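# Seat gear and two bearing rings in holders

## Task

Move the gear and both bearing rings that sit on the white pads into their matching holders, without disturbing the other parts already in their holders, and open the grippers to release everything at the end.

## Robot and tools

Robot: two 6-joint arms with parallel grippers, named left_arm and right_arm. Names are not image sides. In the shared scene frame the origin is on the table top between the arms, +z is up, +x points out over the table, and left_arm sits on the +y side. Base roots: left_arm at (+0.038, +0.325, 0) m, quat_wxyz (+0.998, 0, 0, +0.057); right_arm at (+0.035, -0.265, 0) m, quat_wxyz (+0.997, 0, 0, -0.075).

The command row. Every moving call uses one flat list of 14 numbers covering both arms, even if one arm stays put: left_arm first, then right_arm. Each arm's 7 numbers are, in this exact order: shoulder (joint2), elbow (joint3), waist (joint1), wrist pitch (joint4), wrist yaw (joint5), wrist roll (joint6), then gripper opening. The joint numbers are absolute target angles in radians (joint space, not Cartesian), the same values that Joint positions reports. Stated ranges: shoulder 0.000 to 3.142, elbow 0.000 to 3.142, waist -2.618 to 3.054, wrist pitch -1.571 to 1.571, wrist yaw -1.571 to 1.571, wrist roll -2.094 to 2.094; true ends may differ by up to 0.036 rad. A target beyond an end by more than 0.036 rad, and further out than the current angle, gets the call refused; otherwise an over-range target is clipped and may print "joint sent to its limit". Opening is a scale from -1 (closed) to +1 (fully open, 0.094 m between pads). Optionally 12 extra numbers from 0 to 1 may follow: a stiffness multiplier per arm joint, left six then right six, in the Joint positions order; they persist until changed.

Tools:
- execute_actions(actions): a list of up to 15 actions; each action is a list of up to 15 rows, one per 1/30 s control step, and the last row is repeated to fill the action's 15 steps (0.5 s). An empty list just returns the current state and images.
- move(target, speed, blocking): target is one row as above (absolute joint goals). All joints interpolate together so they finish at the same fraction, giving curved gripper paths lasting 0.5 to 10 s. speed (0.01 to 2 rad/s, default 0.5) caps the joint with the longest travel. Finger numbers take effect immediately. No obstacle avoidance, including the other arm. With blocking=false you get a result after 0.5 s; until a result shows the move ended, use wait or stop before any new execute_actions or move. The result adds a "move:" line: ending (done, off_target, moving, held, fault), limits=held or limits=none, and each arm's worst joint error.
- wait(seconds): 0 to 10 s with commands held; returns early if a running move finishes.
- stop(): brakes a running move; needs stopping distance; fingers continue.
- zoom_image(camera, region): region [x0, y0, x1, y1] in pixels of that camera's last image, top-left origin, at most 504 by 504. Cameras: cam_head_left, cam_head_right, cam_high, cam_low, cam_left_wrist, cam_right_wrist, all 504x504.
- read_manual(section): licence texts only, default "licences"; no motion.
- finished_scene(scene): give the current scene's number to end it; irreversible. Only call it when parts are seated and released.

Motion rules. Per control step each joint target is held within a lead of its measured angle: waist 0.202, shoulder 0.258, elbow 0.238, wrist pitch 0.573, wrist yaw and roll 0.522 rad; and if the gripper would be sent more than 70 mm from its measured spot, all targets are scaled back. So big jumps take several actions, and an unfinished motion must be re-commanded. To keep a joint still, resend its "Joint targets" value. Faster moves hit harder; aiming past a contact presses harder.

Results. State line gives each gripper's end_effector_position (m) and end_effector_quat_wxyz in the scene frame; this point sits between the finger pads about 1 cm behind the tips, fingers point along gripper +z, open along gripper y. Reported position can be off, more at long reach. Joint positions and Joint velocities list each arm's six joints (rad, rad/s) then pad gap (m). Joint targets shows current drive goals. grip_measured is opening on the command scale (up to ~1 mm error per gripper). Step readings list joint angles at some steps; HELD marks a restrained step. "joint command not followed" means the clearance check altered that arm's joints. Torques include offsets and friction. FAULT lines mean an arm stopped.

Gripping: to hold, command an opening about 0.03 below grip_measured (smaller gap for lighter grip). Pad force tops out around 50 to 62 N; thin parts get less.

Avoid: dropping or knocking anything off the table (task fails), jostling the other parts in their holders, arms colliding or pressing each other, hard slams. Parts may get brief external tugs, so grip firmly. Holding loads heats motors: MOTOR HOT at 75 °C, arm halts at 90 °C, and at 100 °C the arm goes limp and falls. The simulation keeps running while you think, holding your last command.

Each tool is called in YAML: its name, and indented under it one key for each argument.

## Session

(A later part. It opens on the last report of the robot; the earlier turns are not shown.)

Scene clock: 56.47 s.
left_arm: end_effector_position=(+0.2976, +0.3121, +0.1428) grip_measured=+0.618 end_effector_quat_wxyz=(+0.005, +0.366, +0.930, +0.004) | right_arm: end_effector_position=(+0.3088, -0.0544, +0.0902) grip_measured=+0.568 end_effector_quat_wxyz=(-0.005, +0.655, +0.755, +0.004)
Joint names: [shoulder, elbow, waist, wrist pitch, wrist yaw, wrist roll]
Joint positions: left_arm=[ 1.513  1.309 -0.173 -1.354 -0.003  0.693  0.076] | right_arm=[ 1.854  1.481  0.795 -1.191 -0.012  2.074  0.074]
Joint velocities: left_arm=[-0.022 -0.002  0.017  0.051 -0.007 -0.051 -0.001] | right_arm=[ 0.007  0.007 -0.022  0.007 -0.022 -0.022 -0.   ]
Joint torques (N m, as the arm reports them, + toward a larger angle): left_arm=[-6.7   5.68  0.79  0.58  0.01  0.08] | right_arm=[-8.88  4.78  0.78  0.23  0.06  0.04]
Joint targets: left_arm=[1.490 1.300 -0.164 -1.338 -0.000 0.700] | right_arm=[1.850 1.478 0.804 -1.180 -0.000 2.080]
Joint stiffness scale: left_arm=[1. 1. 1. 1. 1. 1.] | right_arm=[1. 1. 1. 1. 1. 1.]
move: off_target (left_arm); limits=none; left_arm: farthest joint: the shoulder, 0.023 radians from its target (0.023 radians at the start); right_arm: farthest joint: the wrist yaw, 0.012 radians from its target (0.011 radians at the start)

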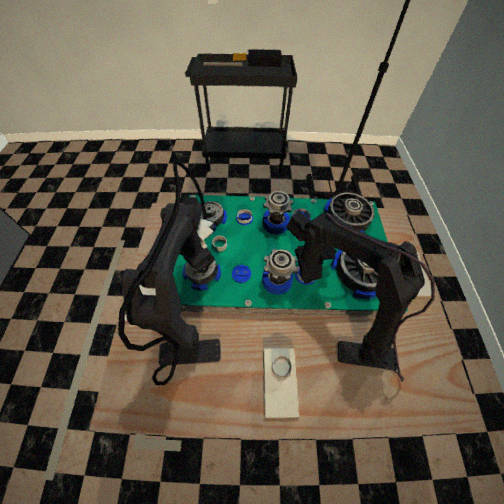

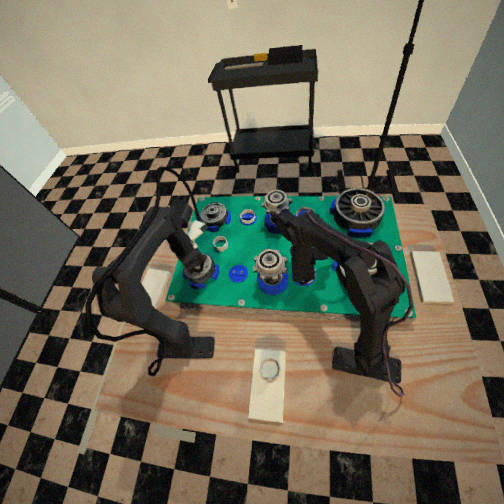

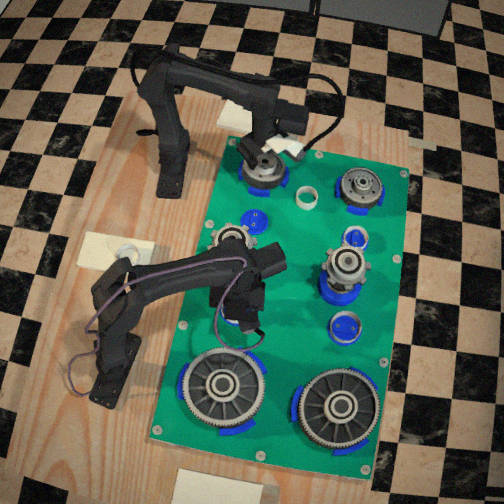

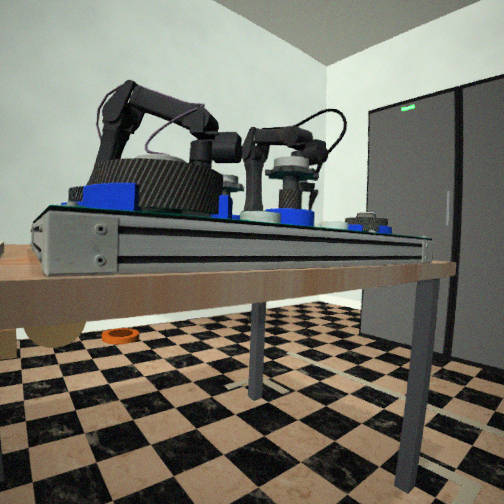

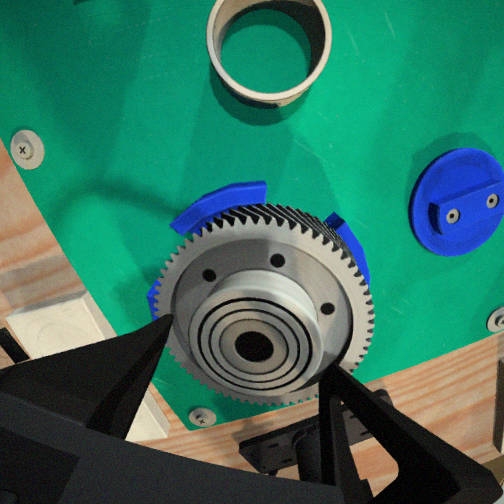

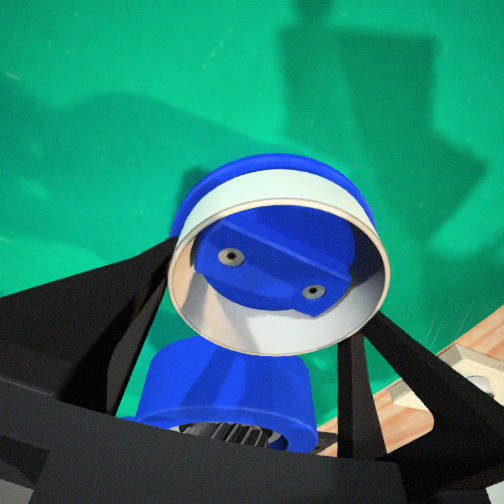

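move:
  target: [1.49,1.204,-0.164,-1.247,0,0.7,0.62,1.85,1.466,0.804,-1.17,0,2.08,0.53]
  speed: 0.15

Scene clock: 59.27 s.
left_arm: end_effector_position=(+0.2960, +0.3119, +0.1197) grip_measured=+0.618 end_effector_quat_wxyz=(+0.003, +0.366, +0.930, +0.002) | right_arm: end_effector_position=(+0.3089, -0.0543, +0.0894) grip_measured=+0.568 end_effector_quat_wxyz=(-0.005, +0.655, +0.755, +0.005)
Joint names: [shoulder, elbow, waist, wrist pitch, wrist yaw, wrist roll]
Joint positions: left_arm=[ 1.513  1.218 -0.173 -1.268 -0.002  0.693  0.076] | right_arm=[ 1.854  1.478  0.795 -1.187 -0.012  2.074  0.074]
Joint velocities: left_arm=[-0.017  0.002  0.022 -0.037  0.037 -0.051  0.001] | right_arm=[ 0.002  0.012  0.007  0.022 -0.007  0.066  0.001]
Joint torques (N m, as the arm reports them, + toward a larger angle): left_arm=[-6.69  5.28  0.7   0.64 -0.01  0.06] | right_arm=[-8.87  4.15  0.79  0.29  0.07  0.04]
Joint targets: left_arm=[1.490 1.204 -0.164 -1.247 -0.000 0.700] | right_arm=[1.850 1.466 0.804 -1.170 0.000 2.080]
Joint stiffness scale: left_arm=[1. 1. 1. 1. 1. 1.] | right_arm=[1. 1. 1. 1. 1. 1.]
move: off_target (left_arm); limits=none; left_arm: farthest joint: the shoulder, 0.023 radians from its target (0.023 radians at the start); right_arm: farthest joint: the wrist pitch, 0.017 radians from its target (0.021 radians at the start)

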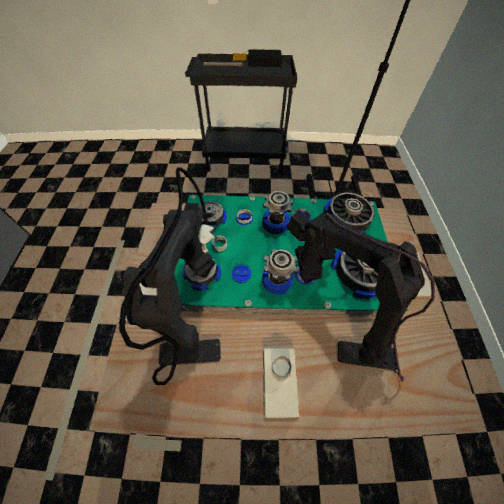

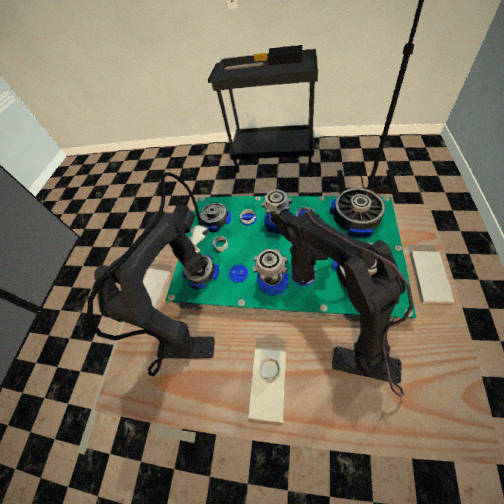

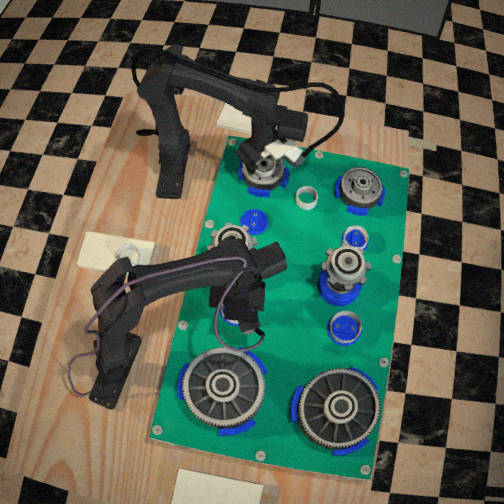

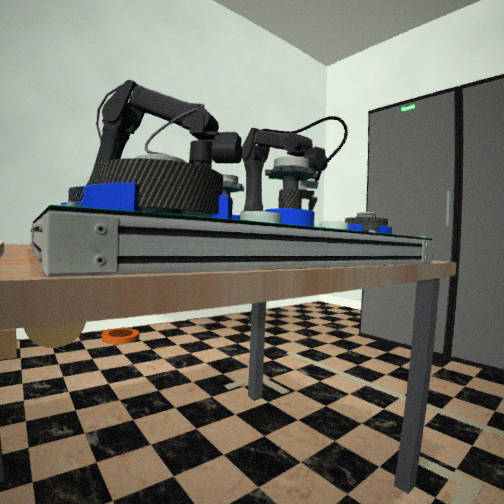

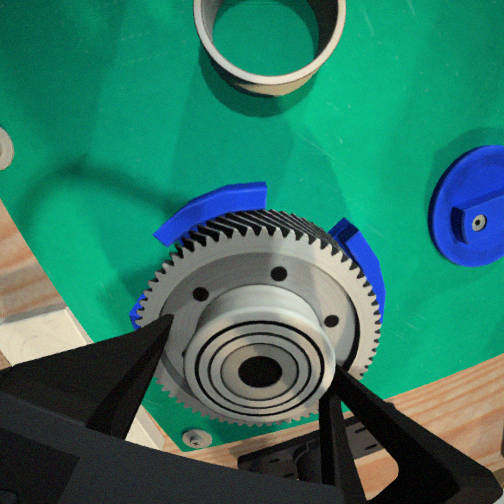

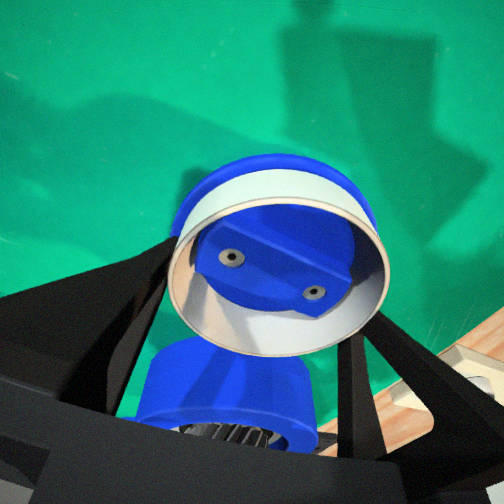

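execute_actions:
  actions:
    - [[1.49,1.204,-0.17,-1.255,0,0.7,0.62,1.85,1.478,0.798,-1.185,0,2.08,0.85]]

move:
  target: [1.49,1.50,-0.17,-1.545,0,0.7,0.62,1.84,1.75,0.798,-1.45,0,2.08,0.85]
  speed: 0.5

zoom_image:
  camera: "cam_high"
  region: [220, 140, 400, 230]

Scene clock: 60.20 s.
left_arm: end_effector_position=(+0.2960, +0.3119, +0.1197) grip_measured=+0.618 end_effector_quat_wxyz=(+0.003, +0.366, +0.930, +0.002) | right_arm: end_effector_position=(+0.3089, -0.0543, +0.0894) grip_measured=+0.848 end_effector_quat_wxyz=(-0.005, +0.655, +0.755, +0.005)
Joint names: [shoulder, elbow, waist, wrist pitch, wrist yaw, wrist roll]
Joint positions: left_arm=[ 1.513  1.218 -0.173 -1.268 -0.002  0.693  0.076] | right_arm=[ 1.854  1.478  0.795 -1.187 -0.012  2.074  0.087]
Joint velocities: left_arm=[-0.012 -0.032 -0.012 -0.022 -0.051 -0.037 -0.001] | right_arm=[-0.012 -0.012 -0.002  0.037  0.022  0.022  0.001]
Joint torques (N m, as the arm reports them, + toward a larger angle): left_arm=[-6.72  5.31  0.25  0.52 -0.02  0.04] | right_arm=[-8.81  5.03  0.24  0.14  0.06  0.05]
Joint targets: left_arm=[1.490 1.204 -0.170 -1.255 -0.000 0.700] | right_arm=[1.850 1.478 0.798 -1.185 -0.000 2.080]
Joint stiffness scale: left_arm=[1. 1. 1. 1. 1. 1.] | right_arm=[1. 1. 1. 1. 1. 1.]
Step readings (joint positions):
0: left_arm=[1.513 1.218 -0.173 -1.268 -0.002 0.693] | right_arm=[1.854 1.478 0.795 -1.187 -0.012 2.074]
1: left_arm=[1.513 1.218 -0.173 -1.268 -0.002 0.693] | right_arm=[1.854 1.478 0.795 -1.187 -0.012 2.074]
2: left_arm=[1.513 1.218 -0.173 -1.268 -0.002 0.693] | right_arm=[1.854 1.478 0.795 -1.187 -0.012 2.074]
4: left_arm=[1.513 1.218 -0.173 -1.268 -0.002 0.693] | right_arm=[1.854 1.478 0.795 -1.187 -0.012 2.074]
8: left_arm=[1.513 1.218 -0.173 -1.268 -0.002 0.693] | right_arm=[1.854 1.478 0.795 -1.187 -0.012 2.074]
15: Joint positions above

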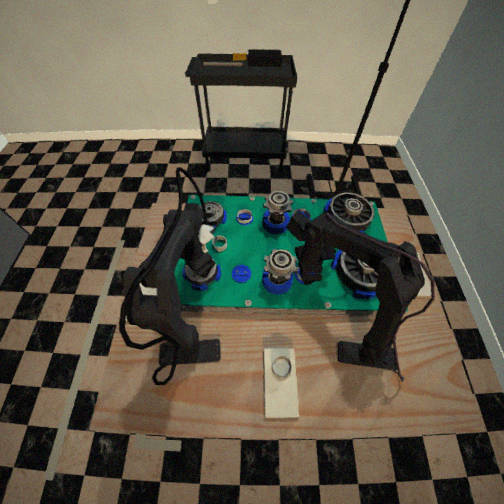

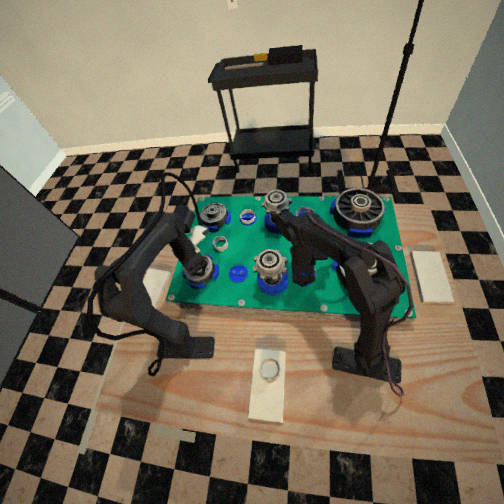

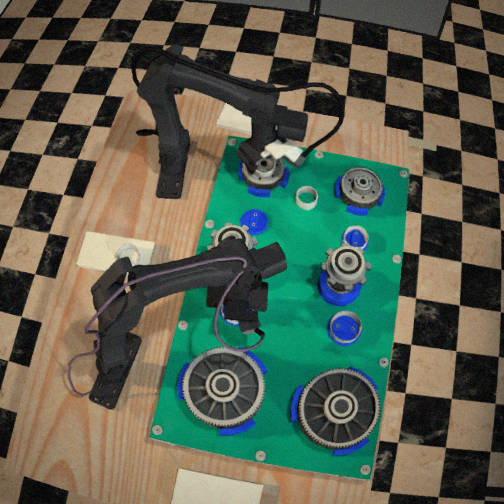

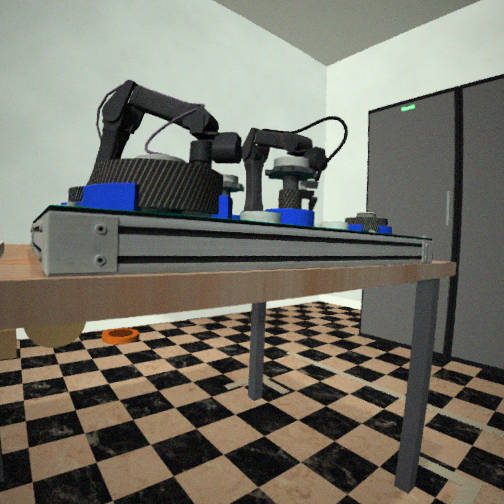

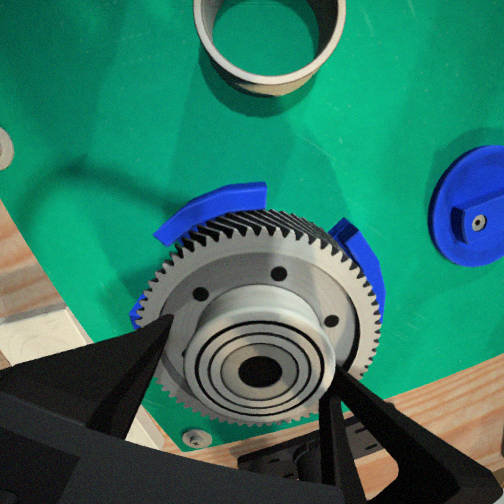

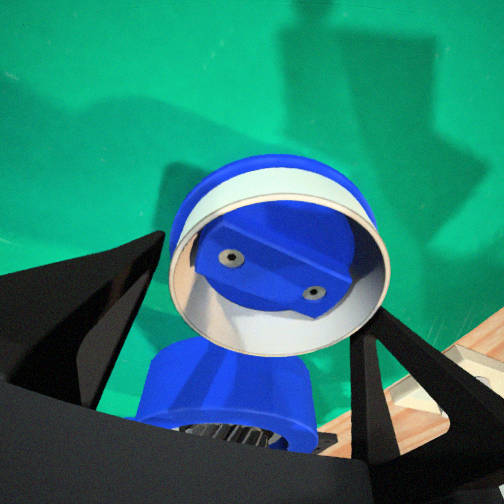

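Scene clock: 61.50 s.
left_arm: end_effector_position=(+0.2881, +0.3124, +0.1826) grip_measured=+0.618 end_effector_quat_wxyz=(-0.004, +0.366, +0.930, -0.000) | right_arm: end_effector_position=(+0.3107, -0.0530, +0.1518) grip_measured=+0.848 end_effector_quat_wxyz=(-0.004, +0.655, +0.755, +0.008)
Joint names: [shoulder, elbow, waist, wrist pitch, wrist yaw, wrist roll]
Joint positions: left_arm=[ 1.513  1.468 -0.173 -1.533 -0.002  0.693  0.076] | right_arm=[ 1.854  1.726  0.795 -1.429 -0.012  2.074  0.087]
Joint velocities: left_arm=[ 0.007  0.002  0.002 -0.051 -0.066 -0.051  0.   ] | right_arm=[-0.027 -0.002 -0.007  0.066 -0.007 -0.051  0.   ]
Joint torques (N m, as the arm reports them, + toward a larger angle): left_arm=[-6.56  9.17  0.21  0.19 -0.02  0.05] | right_arm=[-9.81  6.67  0.25 -0.09  0.05  0.05]
Joint targets: left_arm=[1.490 1.500 -0.170 -1.545 0.000 0.700] | right_arm=[1.840 1.750 0.798 -1.450 0.000 2.080]
Joint stiffness scale: left_arm=[1. 1. 1. 1. 1. 1.] | right_arm=[1. 1. 1. 1. 1. 1.]
move: off_target (left_arm, right_arm); limits=none; left_arm: farthest joint: the elbow, 0.032 radians from its target (0.282 radians at the start); right_arm: farthest joint: the elbow, 0.024 radians from its target (0.272 radians at the start)

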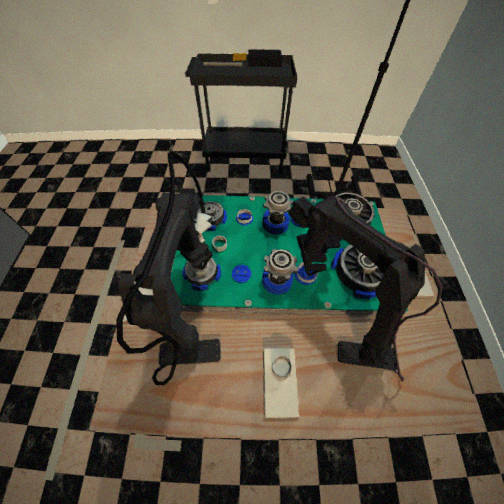

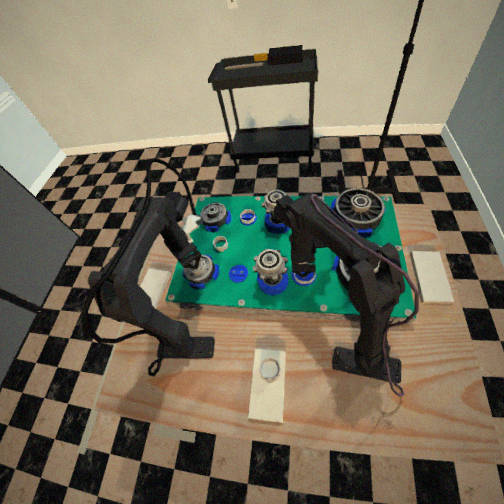

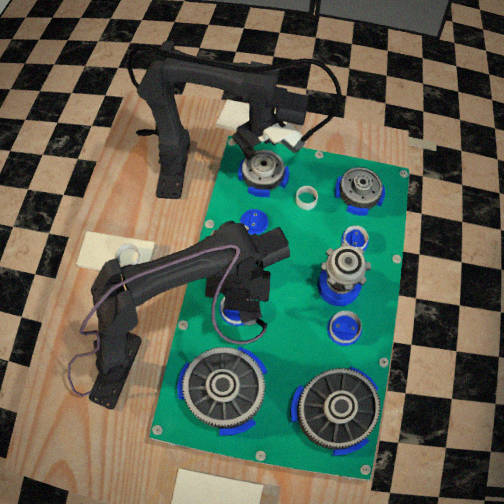

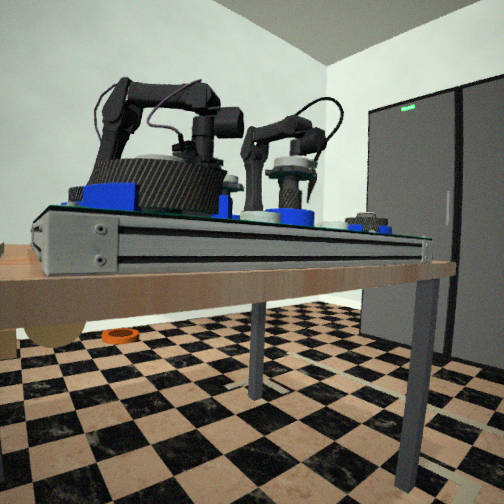

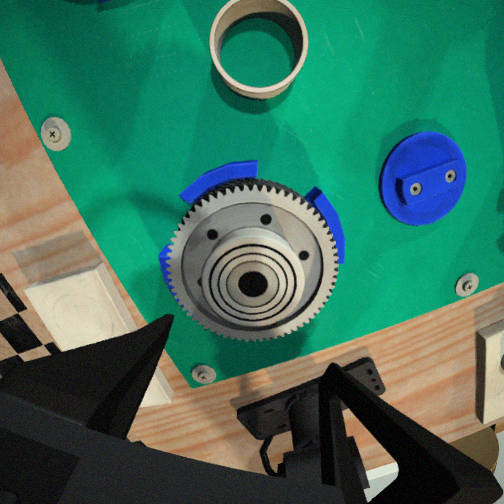

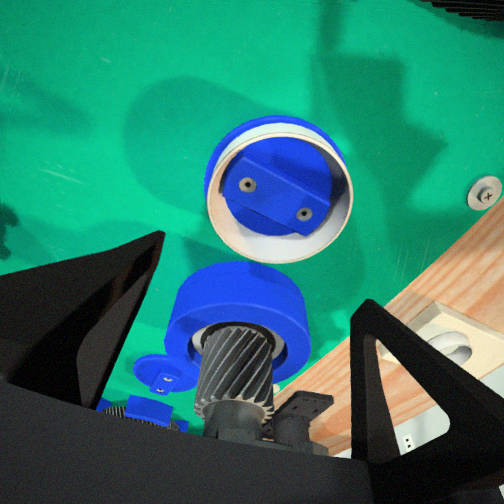

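Region (220, 140, 400, 230) of cam_high's 504x504 image, scaled by 2.800, with more detail than that image has.

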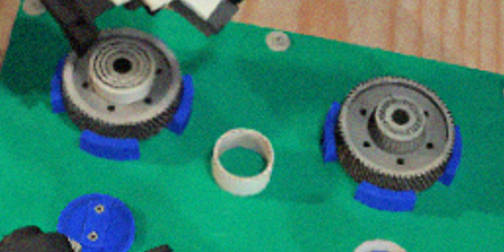

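move:
  target: [1.29,1.28,-1.0,-1.545,0,-0.6,1,1.5,1.5,-0.3,-1.55,0,0.9,1]
  speed: 1.0

move:
  target: [1.675,1.34,-1.82,-1.185,0,-0.6,1,1.5,1.5,-0.3,-1.55,0,0.9,1]
  speed: 0.8

Scene clock: 65.27 s.
left_arm: end_effector_position=(+0.1684, +0.1697, +0.1808) grip_measured=+1.000 end_effector_quat_wxyz=(+0.005, +0.142, +0.990, -0.006) | right_arm: end_effector_position=(+0.2682, -0.3740, +0.1891) grip_measured=+1.000 end_effector_quat_wxyz=(+0.007, +0.626, +0.780, +0.005)
Joint names: [shoulder, elbow, waist, wrist pitch, wrist yaw, wrist roll]
Joint positions: left_arm=[ 1.314  1.295 -0.992 -1.535  0.002 -0.592  0.094] | right_arm=[ 1.525  1.505 -0.297 -1.535 -0.007  0.906  0.094]
Joint velocities: left_arm=[-0.017 -0.012 -0.007  0.022  0.022  0.022  0.   ] | right_arm=[-0.017  0.012  0.002  0.066  0.037 -0.022  0.   ]
Joint torques (N m, as the arm reports them, + toward a larger angle): left_arm=[-5.12  5.05 -0.63  0.27 -0.04 -0.1 ] | right_arm=[-7.56  4.59 -0.21 -0.01  0.02 -0.07]
Joint targets: left_arm=[1.290 1.280 -1.000 -1.545 0.000 -0.600] | right_arm=[1.500 1.500 -0.300 -1.550 0.000 0.900]
Joint stiffness scale: left_arm=[1. 1. 1. 1. 1. 1.] | right_arm=[1. 1. 1. 1. 1. 1.]
move: off_target (left_arm, right_arm); limits=none; left_arm: farthest joint: the shoulder, 0.024 radians from its target (0.223 radians at the start); right_arm: farthest joint: the shoulder, 0.025 radians from its target (0.354 radians at the start)

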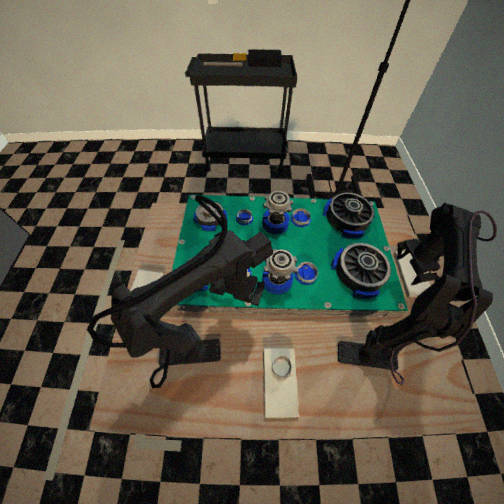

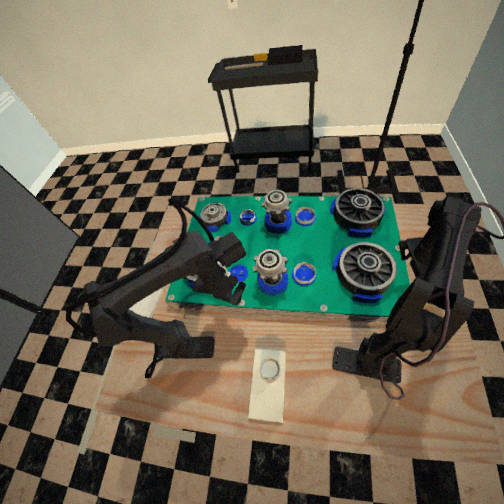

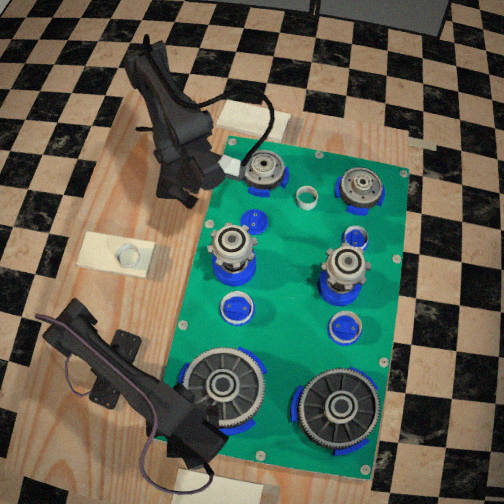

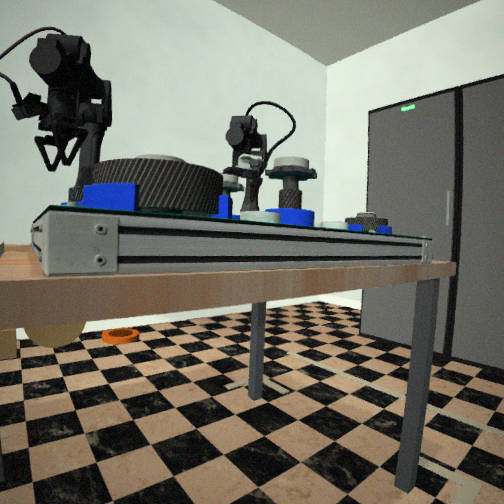

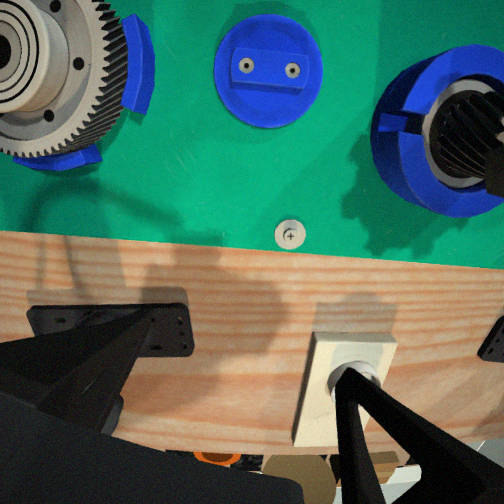

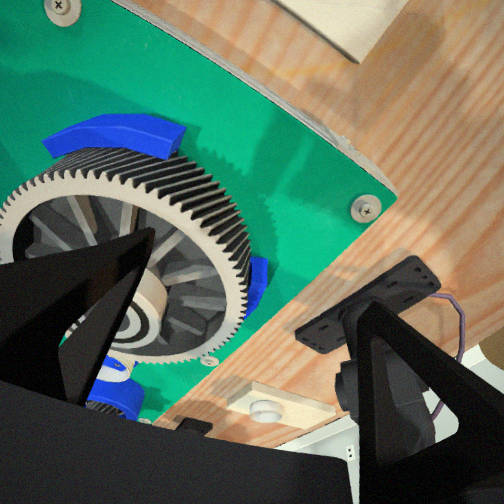

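Scene clock: 66.97 s.
left_arm: end_effector_position=(-0.0019, +0.0301, +0.1005) grip_measured=+1.000 end_effector_quat_wxyz=(-0.002, +0.528, +0.849, -0.003) | right_arm: end_effector_position=(+0.2682, -0.3740, +0.1891) grip_measured=+1.000 end_effector_quat_wxyz=(+0.007, +0.626, +0.780, +0.005)
Joint names: [shoulder, elbow, waist, wrist pitch, wrist yaw, wrist roll]
Joint positions: left_arm=[ 1.674  1.306 -1.82  -1.199  0.006 -0.592  0.094] | right_arm=[ 1.525  1.505 -0.297 -1.535 -0.007  0.906  0.094]
Joint velocities: left_arm=[ 0.002 -0.022  0.022 -0.022  0.037  0.022  0.   ] | right_arm=[ 0.007  0.002 -0.002  0.007  0.051 -0.007  0.   ]
Joint torques (N m, as the arm reports them, + toward a larger angle): left_arm=[-6.14  9.49  0.06  0.54 -0.07 -0.11] | right_arm=[-7.57  4.58 -0.26 -0.01  0.03 -0.09]
Joint targets: left_arm=[1.675 1.340 -1.820 -1.185 -0.000 -0.600] | right_arm=[1.500 1.500 -0.300 -1.550 -0.000 0.900]
Joint stiffness scale: left_arm=[1. 1. 1. 1. 1. 1.] | right_arm=[1. 1. 1. 1. 1. 1.]
move: off_target (left_arm, right_arm); limits=none; left_arm: farthest joint: the elbow, 0.034 radians from its target (0.045 radians at the start); right_arm: farthest joint: the shoulder, 0.025 radians from its target (0.025 radians at the start)

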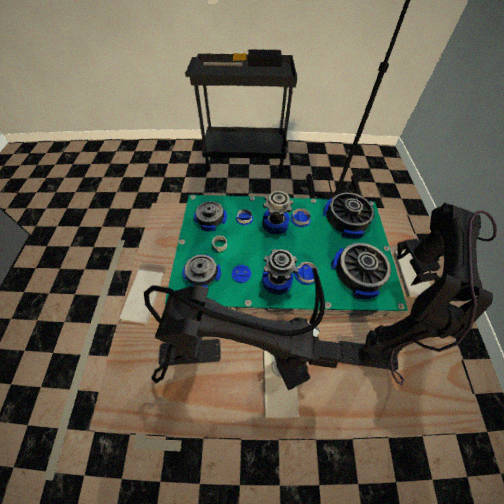

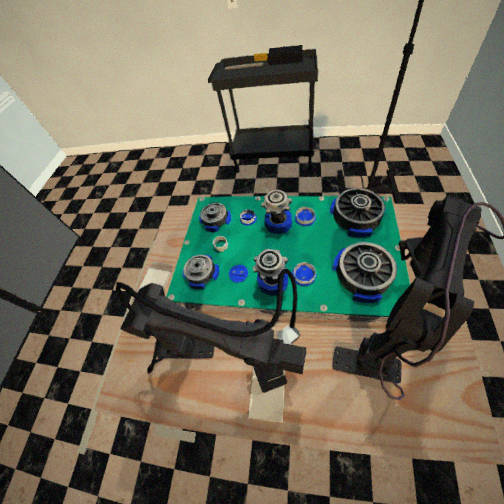

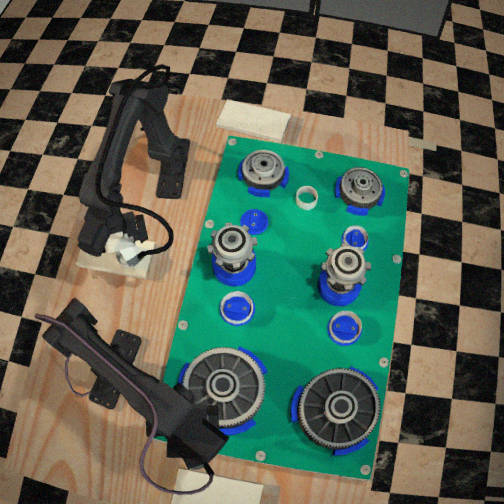

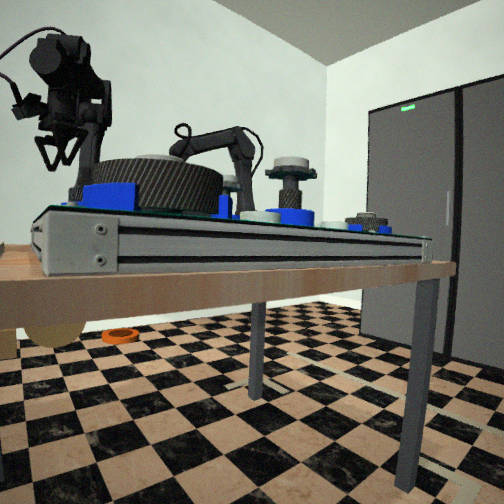

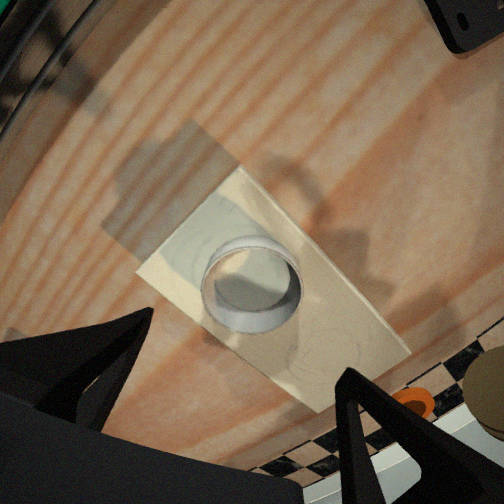

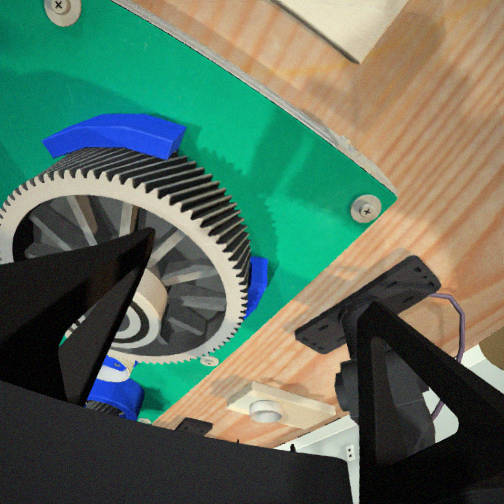

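move:
  target: [1.714,1.131,-1.803,-0.985,0,-0.6,0.8,1.5,1.5,-0.3,-1.55,0,0.9,1]
  speed: 0.4

Scene clock: 69.20 s.
left_arm: end_effector_position=(+0.0007, +0.0317, +0.0502) grip_measured=+0.802 end_effector_quat_wxyz=(-0.002, +0.525, +0.851, -0.002) | right_arm: end_effector_position=(+0.2682, -0.3740, +0.1891) grip_measured=+1.000 end_effector_quat_wxyz=(+0.007, +0.626, +0.780, +0.005)
Joint names: [shoulder, elbow, waist, wrist pitch, wrist yaw, wrist roll]
Joint positions: left_arm=[ 1.711  1.143 -1.812 -1.     0.006 -0.593  0.085] | right_arm=[ 1.525  1.505 -0.297 -1.535 -0.007  0.906  0.094]
Joint velocities: left_arm=[-0.002  0.017 -0.007  0.037  0.037 -0.037 -0.   ] | right_arm=[-0.002  0.012 -0.007 -0.022 -0.007  0.051  0.   ]
Joint torques (N m, as the arm reports them, + toward a larger angle): left_arm=[-6.1   5.13  0.76  0.56 -0.07 -0.1 ] | right_arm=[-7.56  4.6  -0.26 -0.02  0.03 -0.08]
Joint targets: left_arm=[1.714 1.131 -1.803 -0.985 0.000 -0.600] | right_arm=[1.500 1.500 -0.300 -1.550 0.000 0.900]
Joint stiffness scale: left_arm=[1. 1. 1. 1. 1. 1.] | right_arm=[1. 1. 1. 1. 1. 1.]
move: off_target (right_arm); limits=none; left_arm: farthest joint: the wrist pitch, 0.015 radians from its target (0.214 radians at the start); right_arm: farthest joint: the shoulder, 0.025 radians from its target (0.025 radians at the start)

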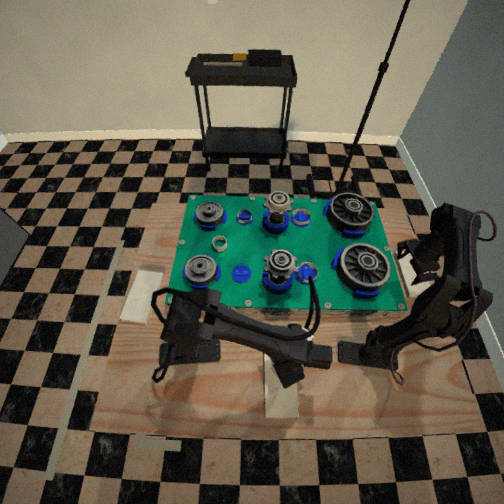

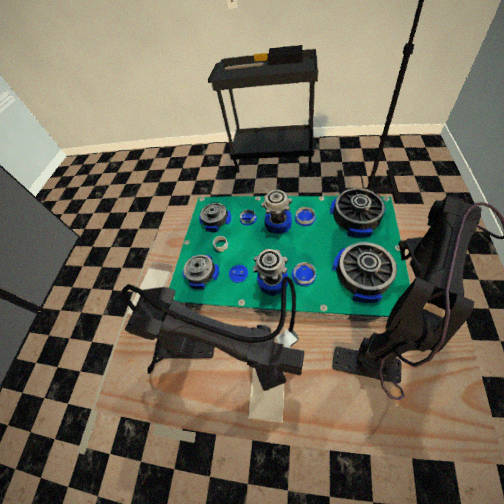

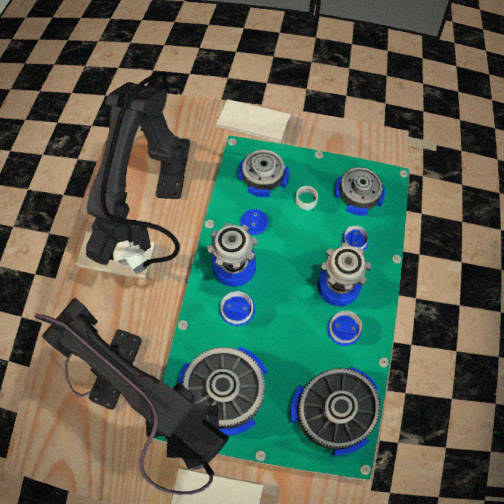

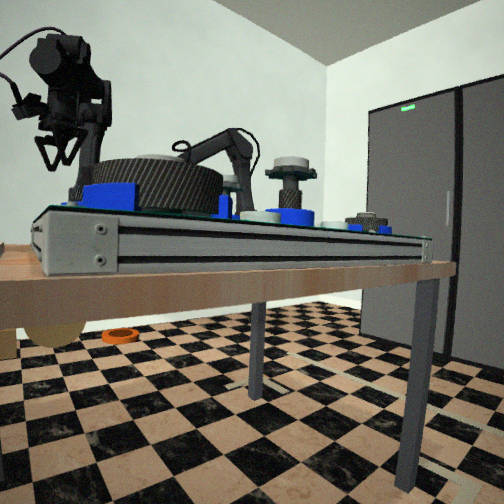

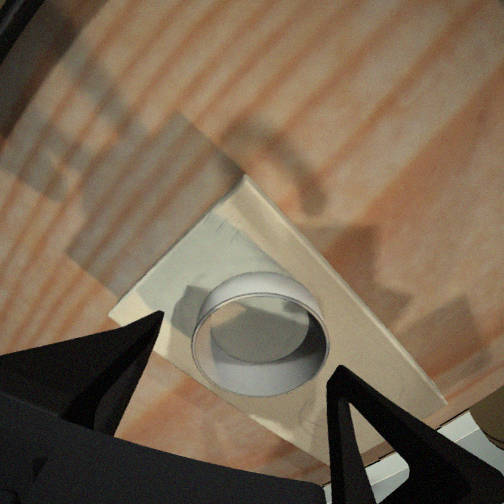

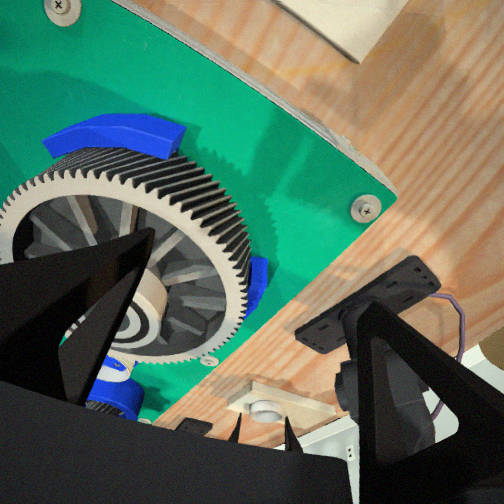

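move:
  target: [1.714,1.085,-1.803,-0.939,0,-0.6,0.8,1.5,1.5,-0.3,-1.55,0,0.9,1]
  speed: 0.15

Scene clock: 70.47 s.
left_arm: end_effector_position=(+0.0011, +0.0348, +0.0399) grip_measured=+0.802 end_effector_quat_wxyz=(-0.002, +0.525, +0.851, -0.004) | right_arm: end_effector_position=(+0.2681, -0.3740, +0.1891) grip_measured=+1.000 end_effector_quat_wxyz=(+0.007, +0.626, +0.780, +0.005)
Joint names: [shoulder, elbow, waist, wrist pitch, wrist yaw, wrist roll]
Joint positions: left_arm=[ 1.711  1.099 -1.812 -0.954  0.006 -0.593  0.085] | right_arm=[ 1.525  1.505 -0.297 -1.535 -0.007  0.906  0.094]
Joint velocities: left_arm=[ 0.007 -0.022 -0.012 -0.081  0.037 -0.037  0.   ] | right_arm=[-0.007 -0.012 -0.002 -0.007 -0.037  0.022  0.   ]
Joint torques (N m, as the arm reports them, + toward a larger angle): left_arm=[-5.94  4.94  0.7   0.54 -0.09 -0.11] | right_arm=[-7.52  4.58 -0.23 -0.01  0.02 -0.07]
Joint targets: left_arm=[1.714 1.085 -1.803 -0.939 0.000 -0.600] | right_arm=[1.500 1.500 -0.300 -1.550 -0.000 0.900]
Joint stiffness scale: left_arm=[1. 1. 1. 1. 1. 1.] | right_arm=[1. 1. 1. 1. 1. 1.]
move: off_target (right_arm); limits=none; left_arm: farthest joint: the wrist pitch, 0.015 radians from its target (0.060 radians at the start); right_arm: farthest joint: the shoulder, 0.025 radians from its target (0.025 radians at the start)

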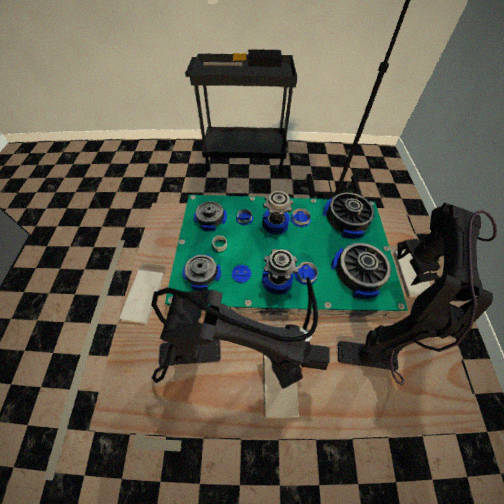

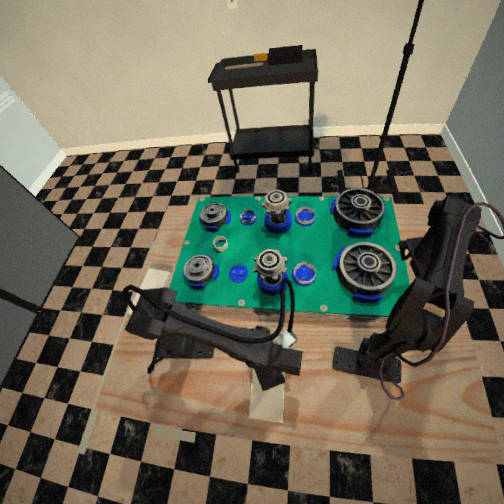

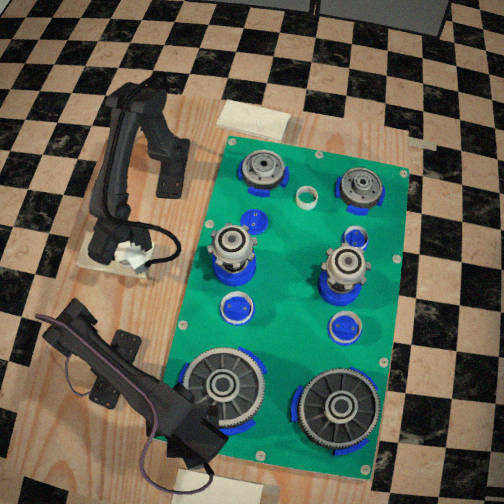

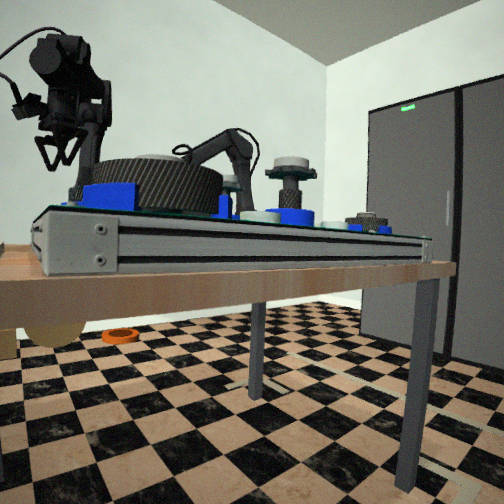

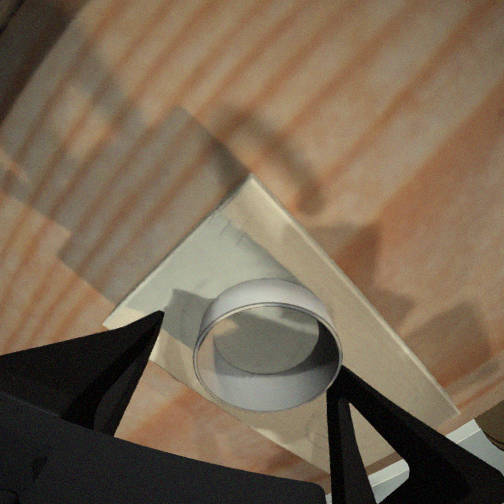

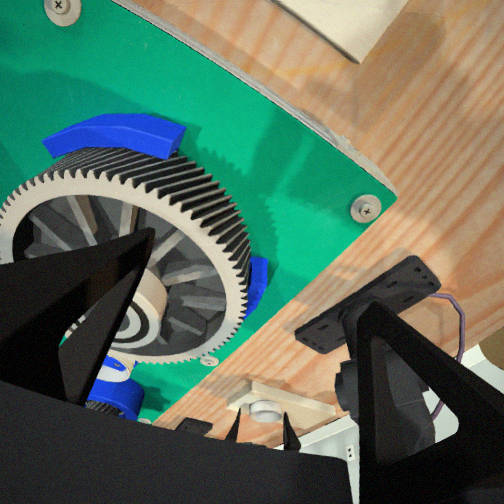

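execute_actions:
  actions: []

Scene clock: 71.67 s.
left_arm: end_effector_position=(+0.0011, +0.0347, +0.0399) grip_measured=+0.802 end_effector_quat_wxyz=(-0.002, +0.525, +0.851, -0.004) | right_arm: end_effector_position=(+0.2681, -0.3740, +0.1891) grip_measured=+1.000 end_effector_quat_wxyz=(+0.007, +0.626, +0.780, +0.005)
Joint names: [shoulder, elbow, waist, wrist pitch, wrist yaw, wrist roll]
Joint positions: left_arm=[ 1.711  1.099 -1.812 -0.953  0.006 -0.593  0.085] | right_arm=[ 1.525  1.505 -0.297 -1.535 -0.007  0.906  0.094]
Joint velocities: left_arm=[ 0.017 -0.017  0.017 -0.051 -0.037 -0.095  0.001] | right_arm=[ 0.002 -0.007  0.017 -0.007 -0.007  0.037  0.   ]
Joint torques (N m, as the arm reports them, + toward a larger angle): left_arm=[-6.02  4.9   0.73  0.53 -0.1  -0.09] | right_arm=[-7.52  4.54 -0.28 -0.02  0.01 -0.08]
Joint targets: left_arm=[1.714 1.085 -1.803 -0.939 0.000 -0.600] | right_arm=[1.500 1.500 -0.300 -1.550 -0.000 0.900]
Joint stiffness scale: left_arm=[1. 1. 1. 1. 1. 1.] | right_arm=[1. 1. 1. 1. 1. 1.]

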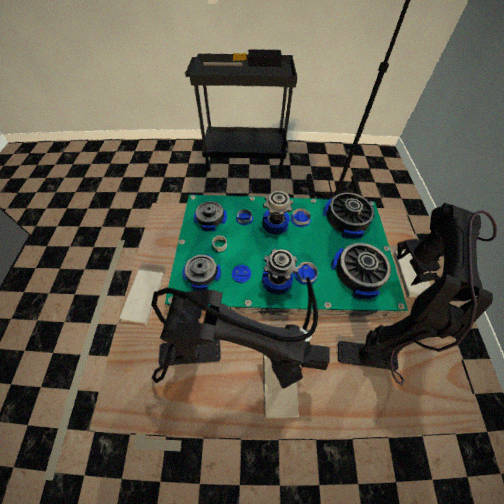

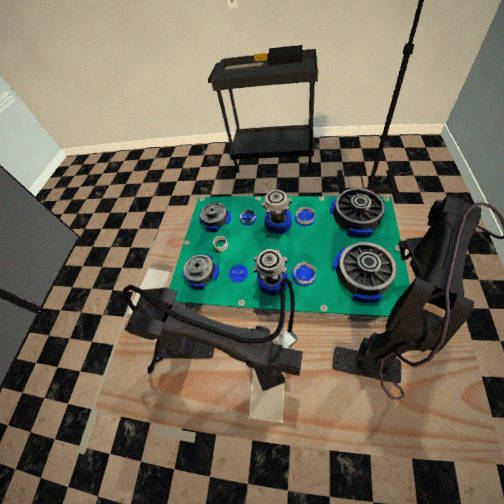

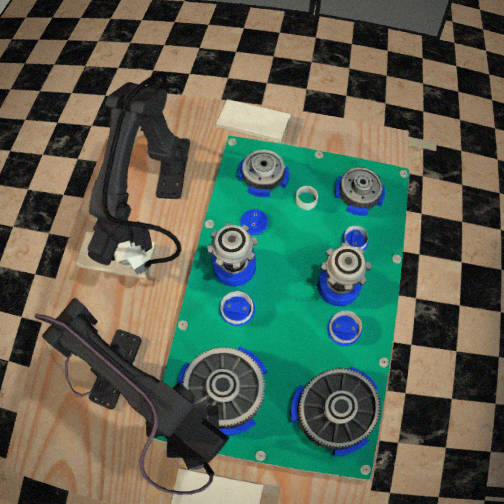

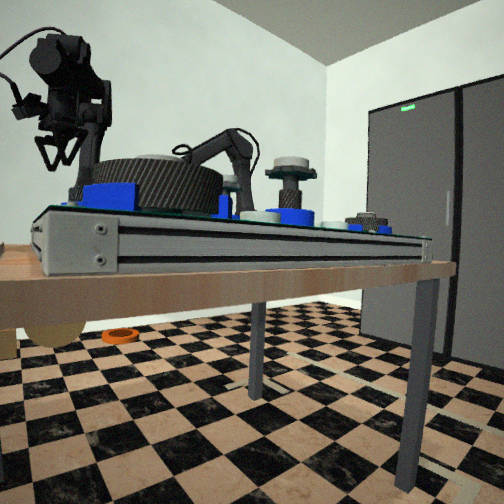

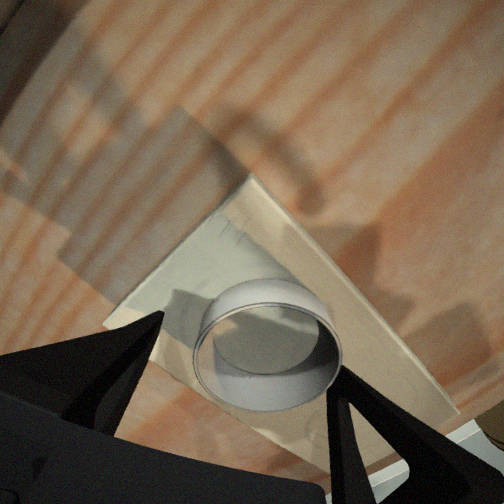

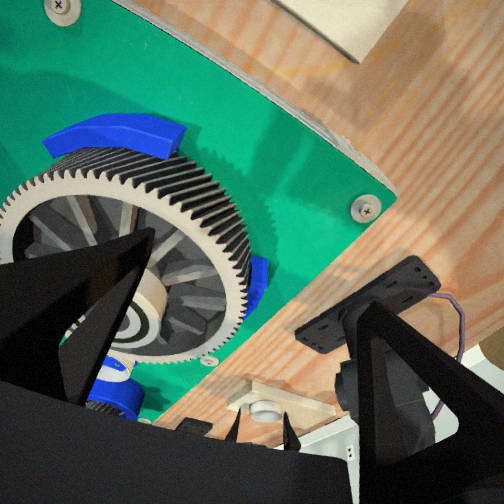

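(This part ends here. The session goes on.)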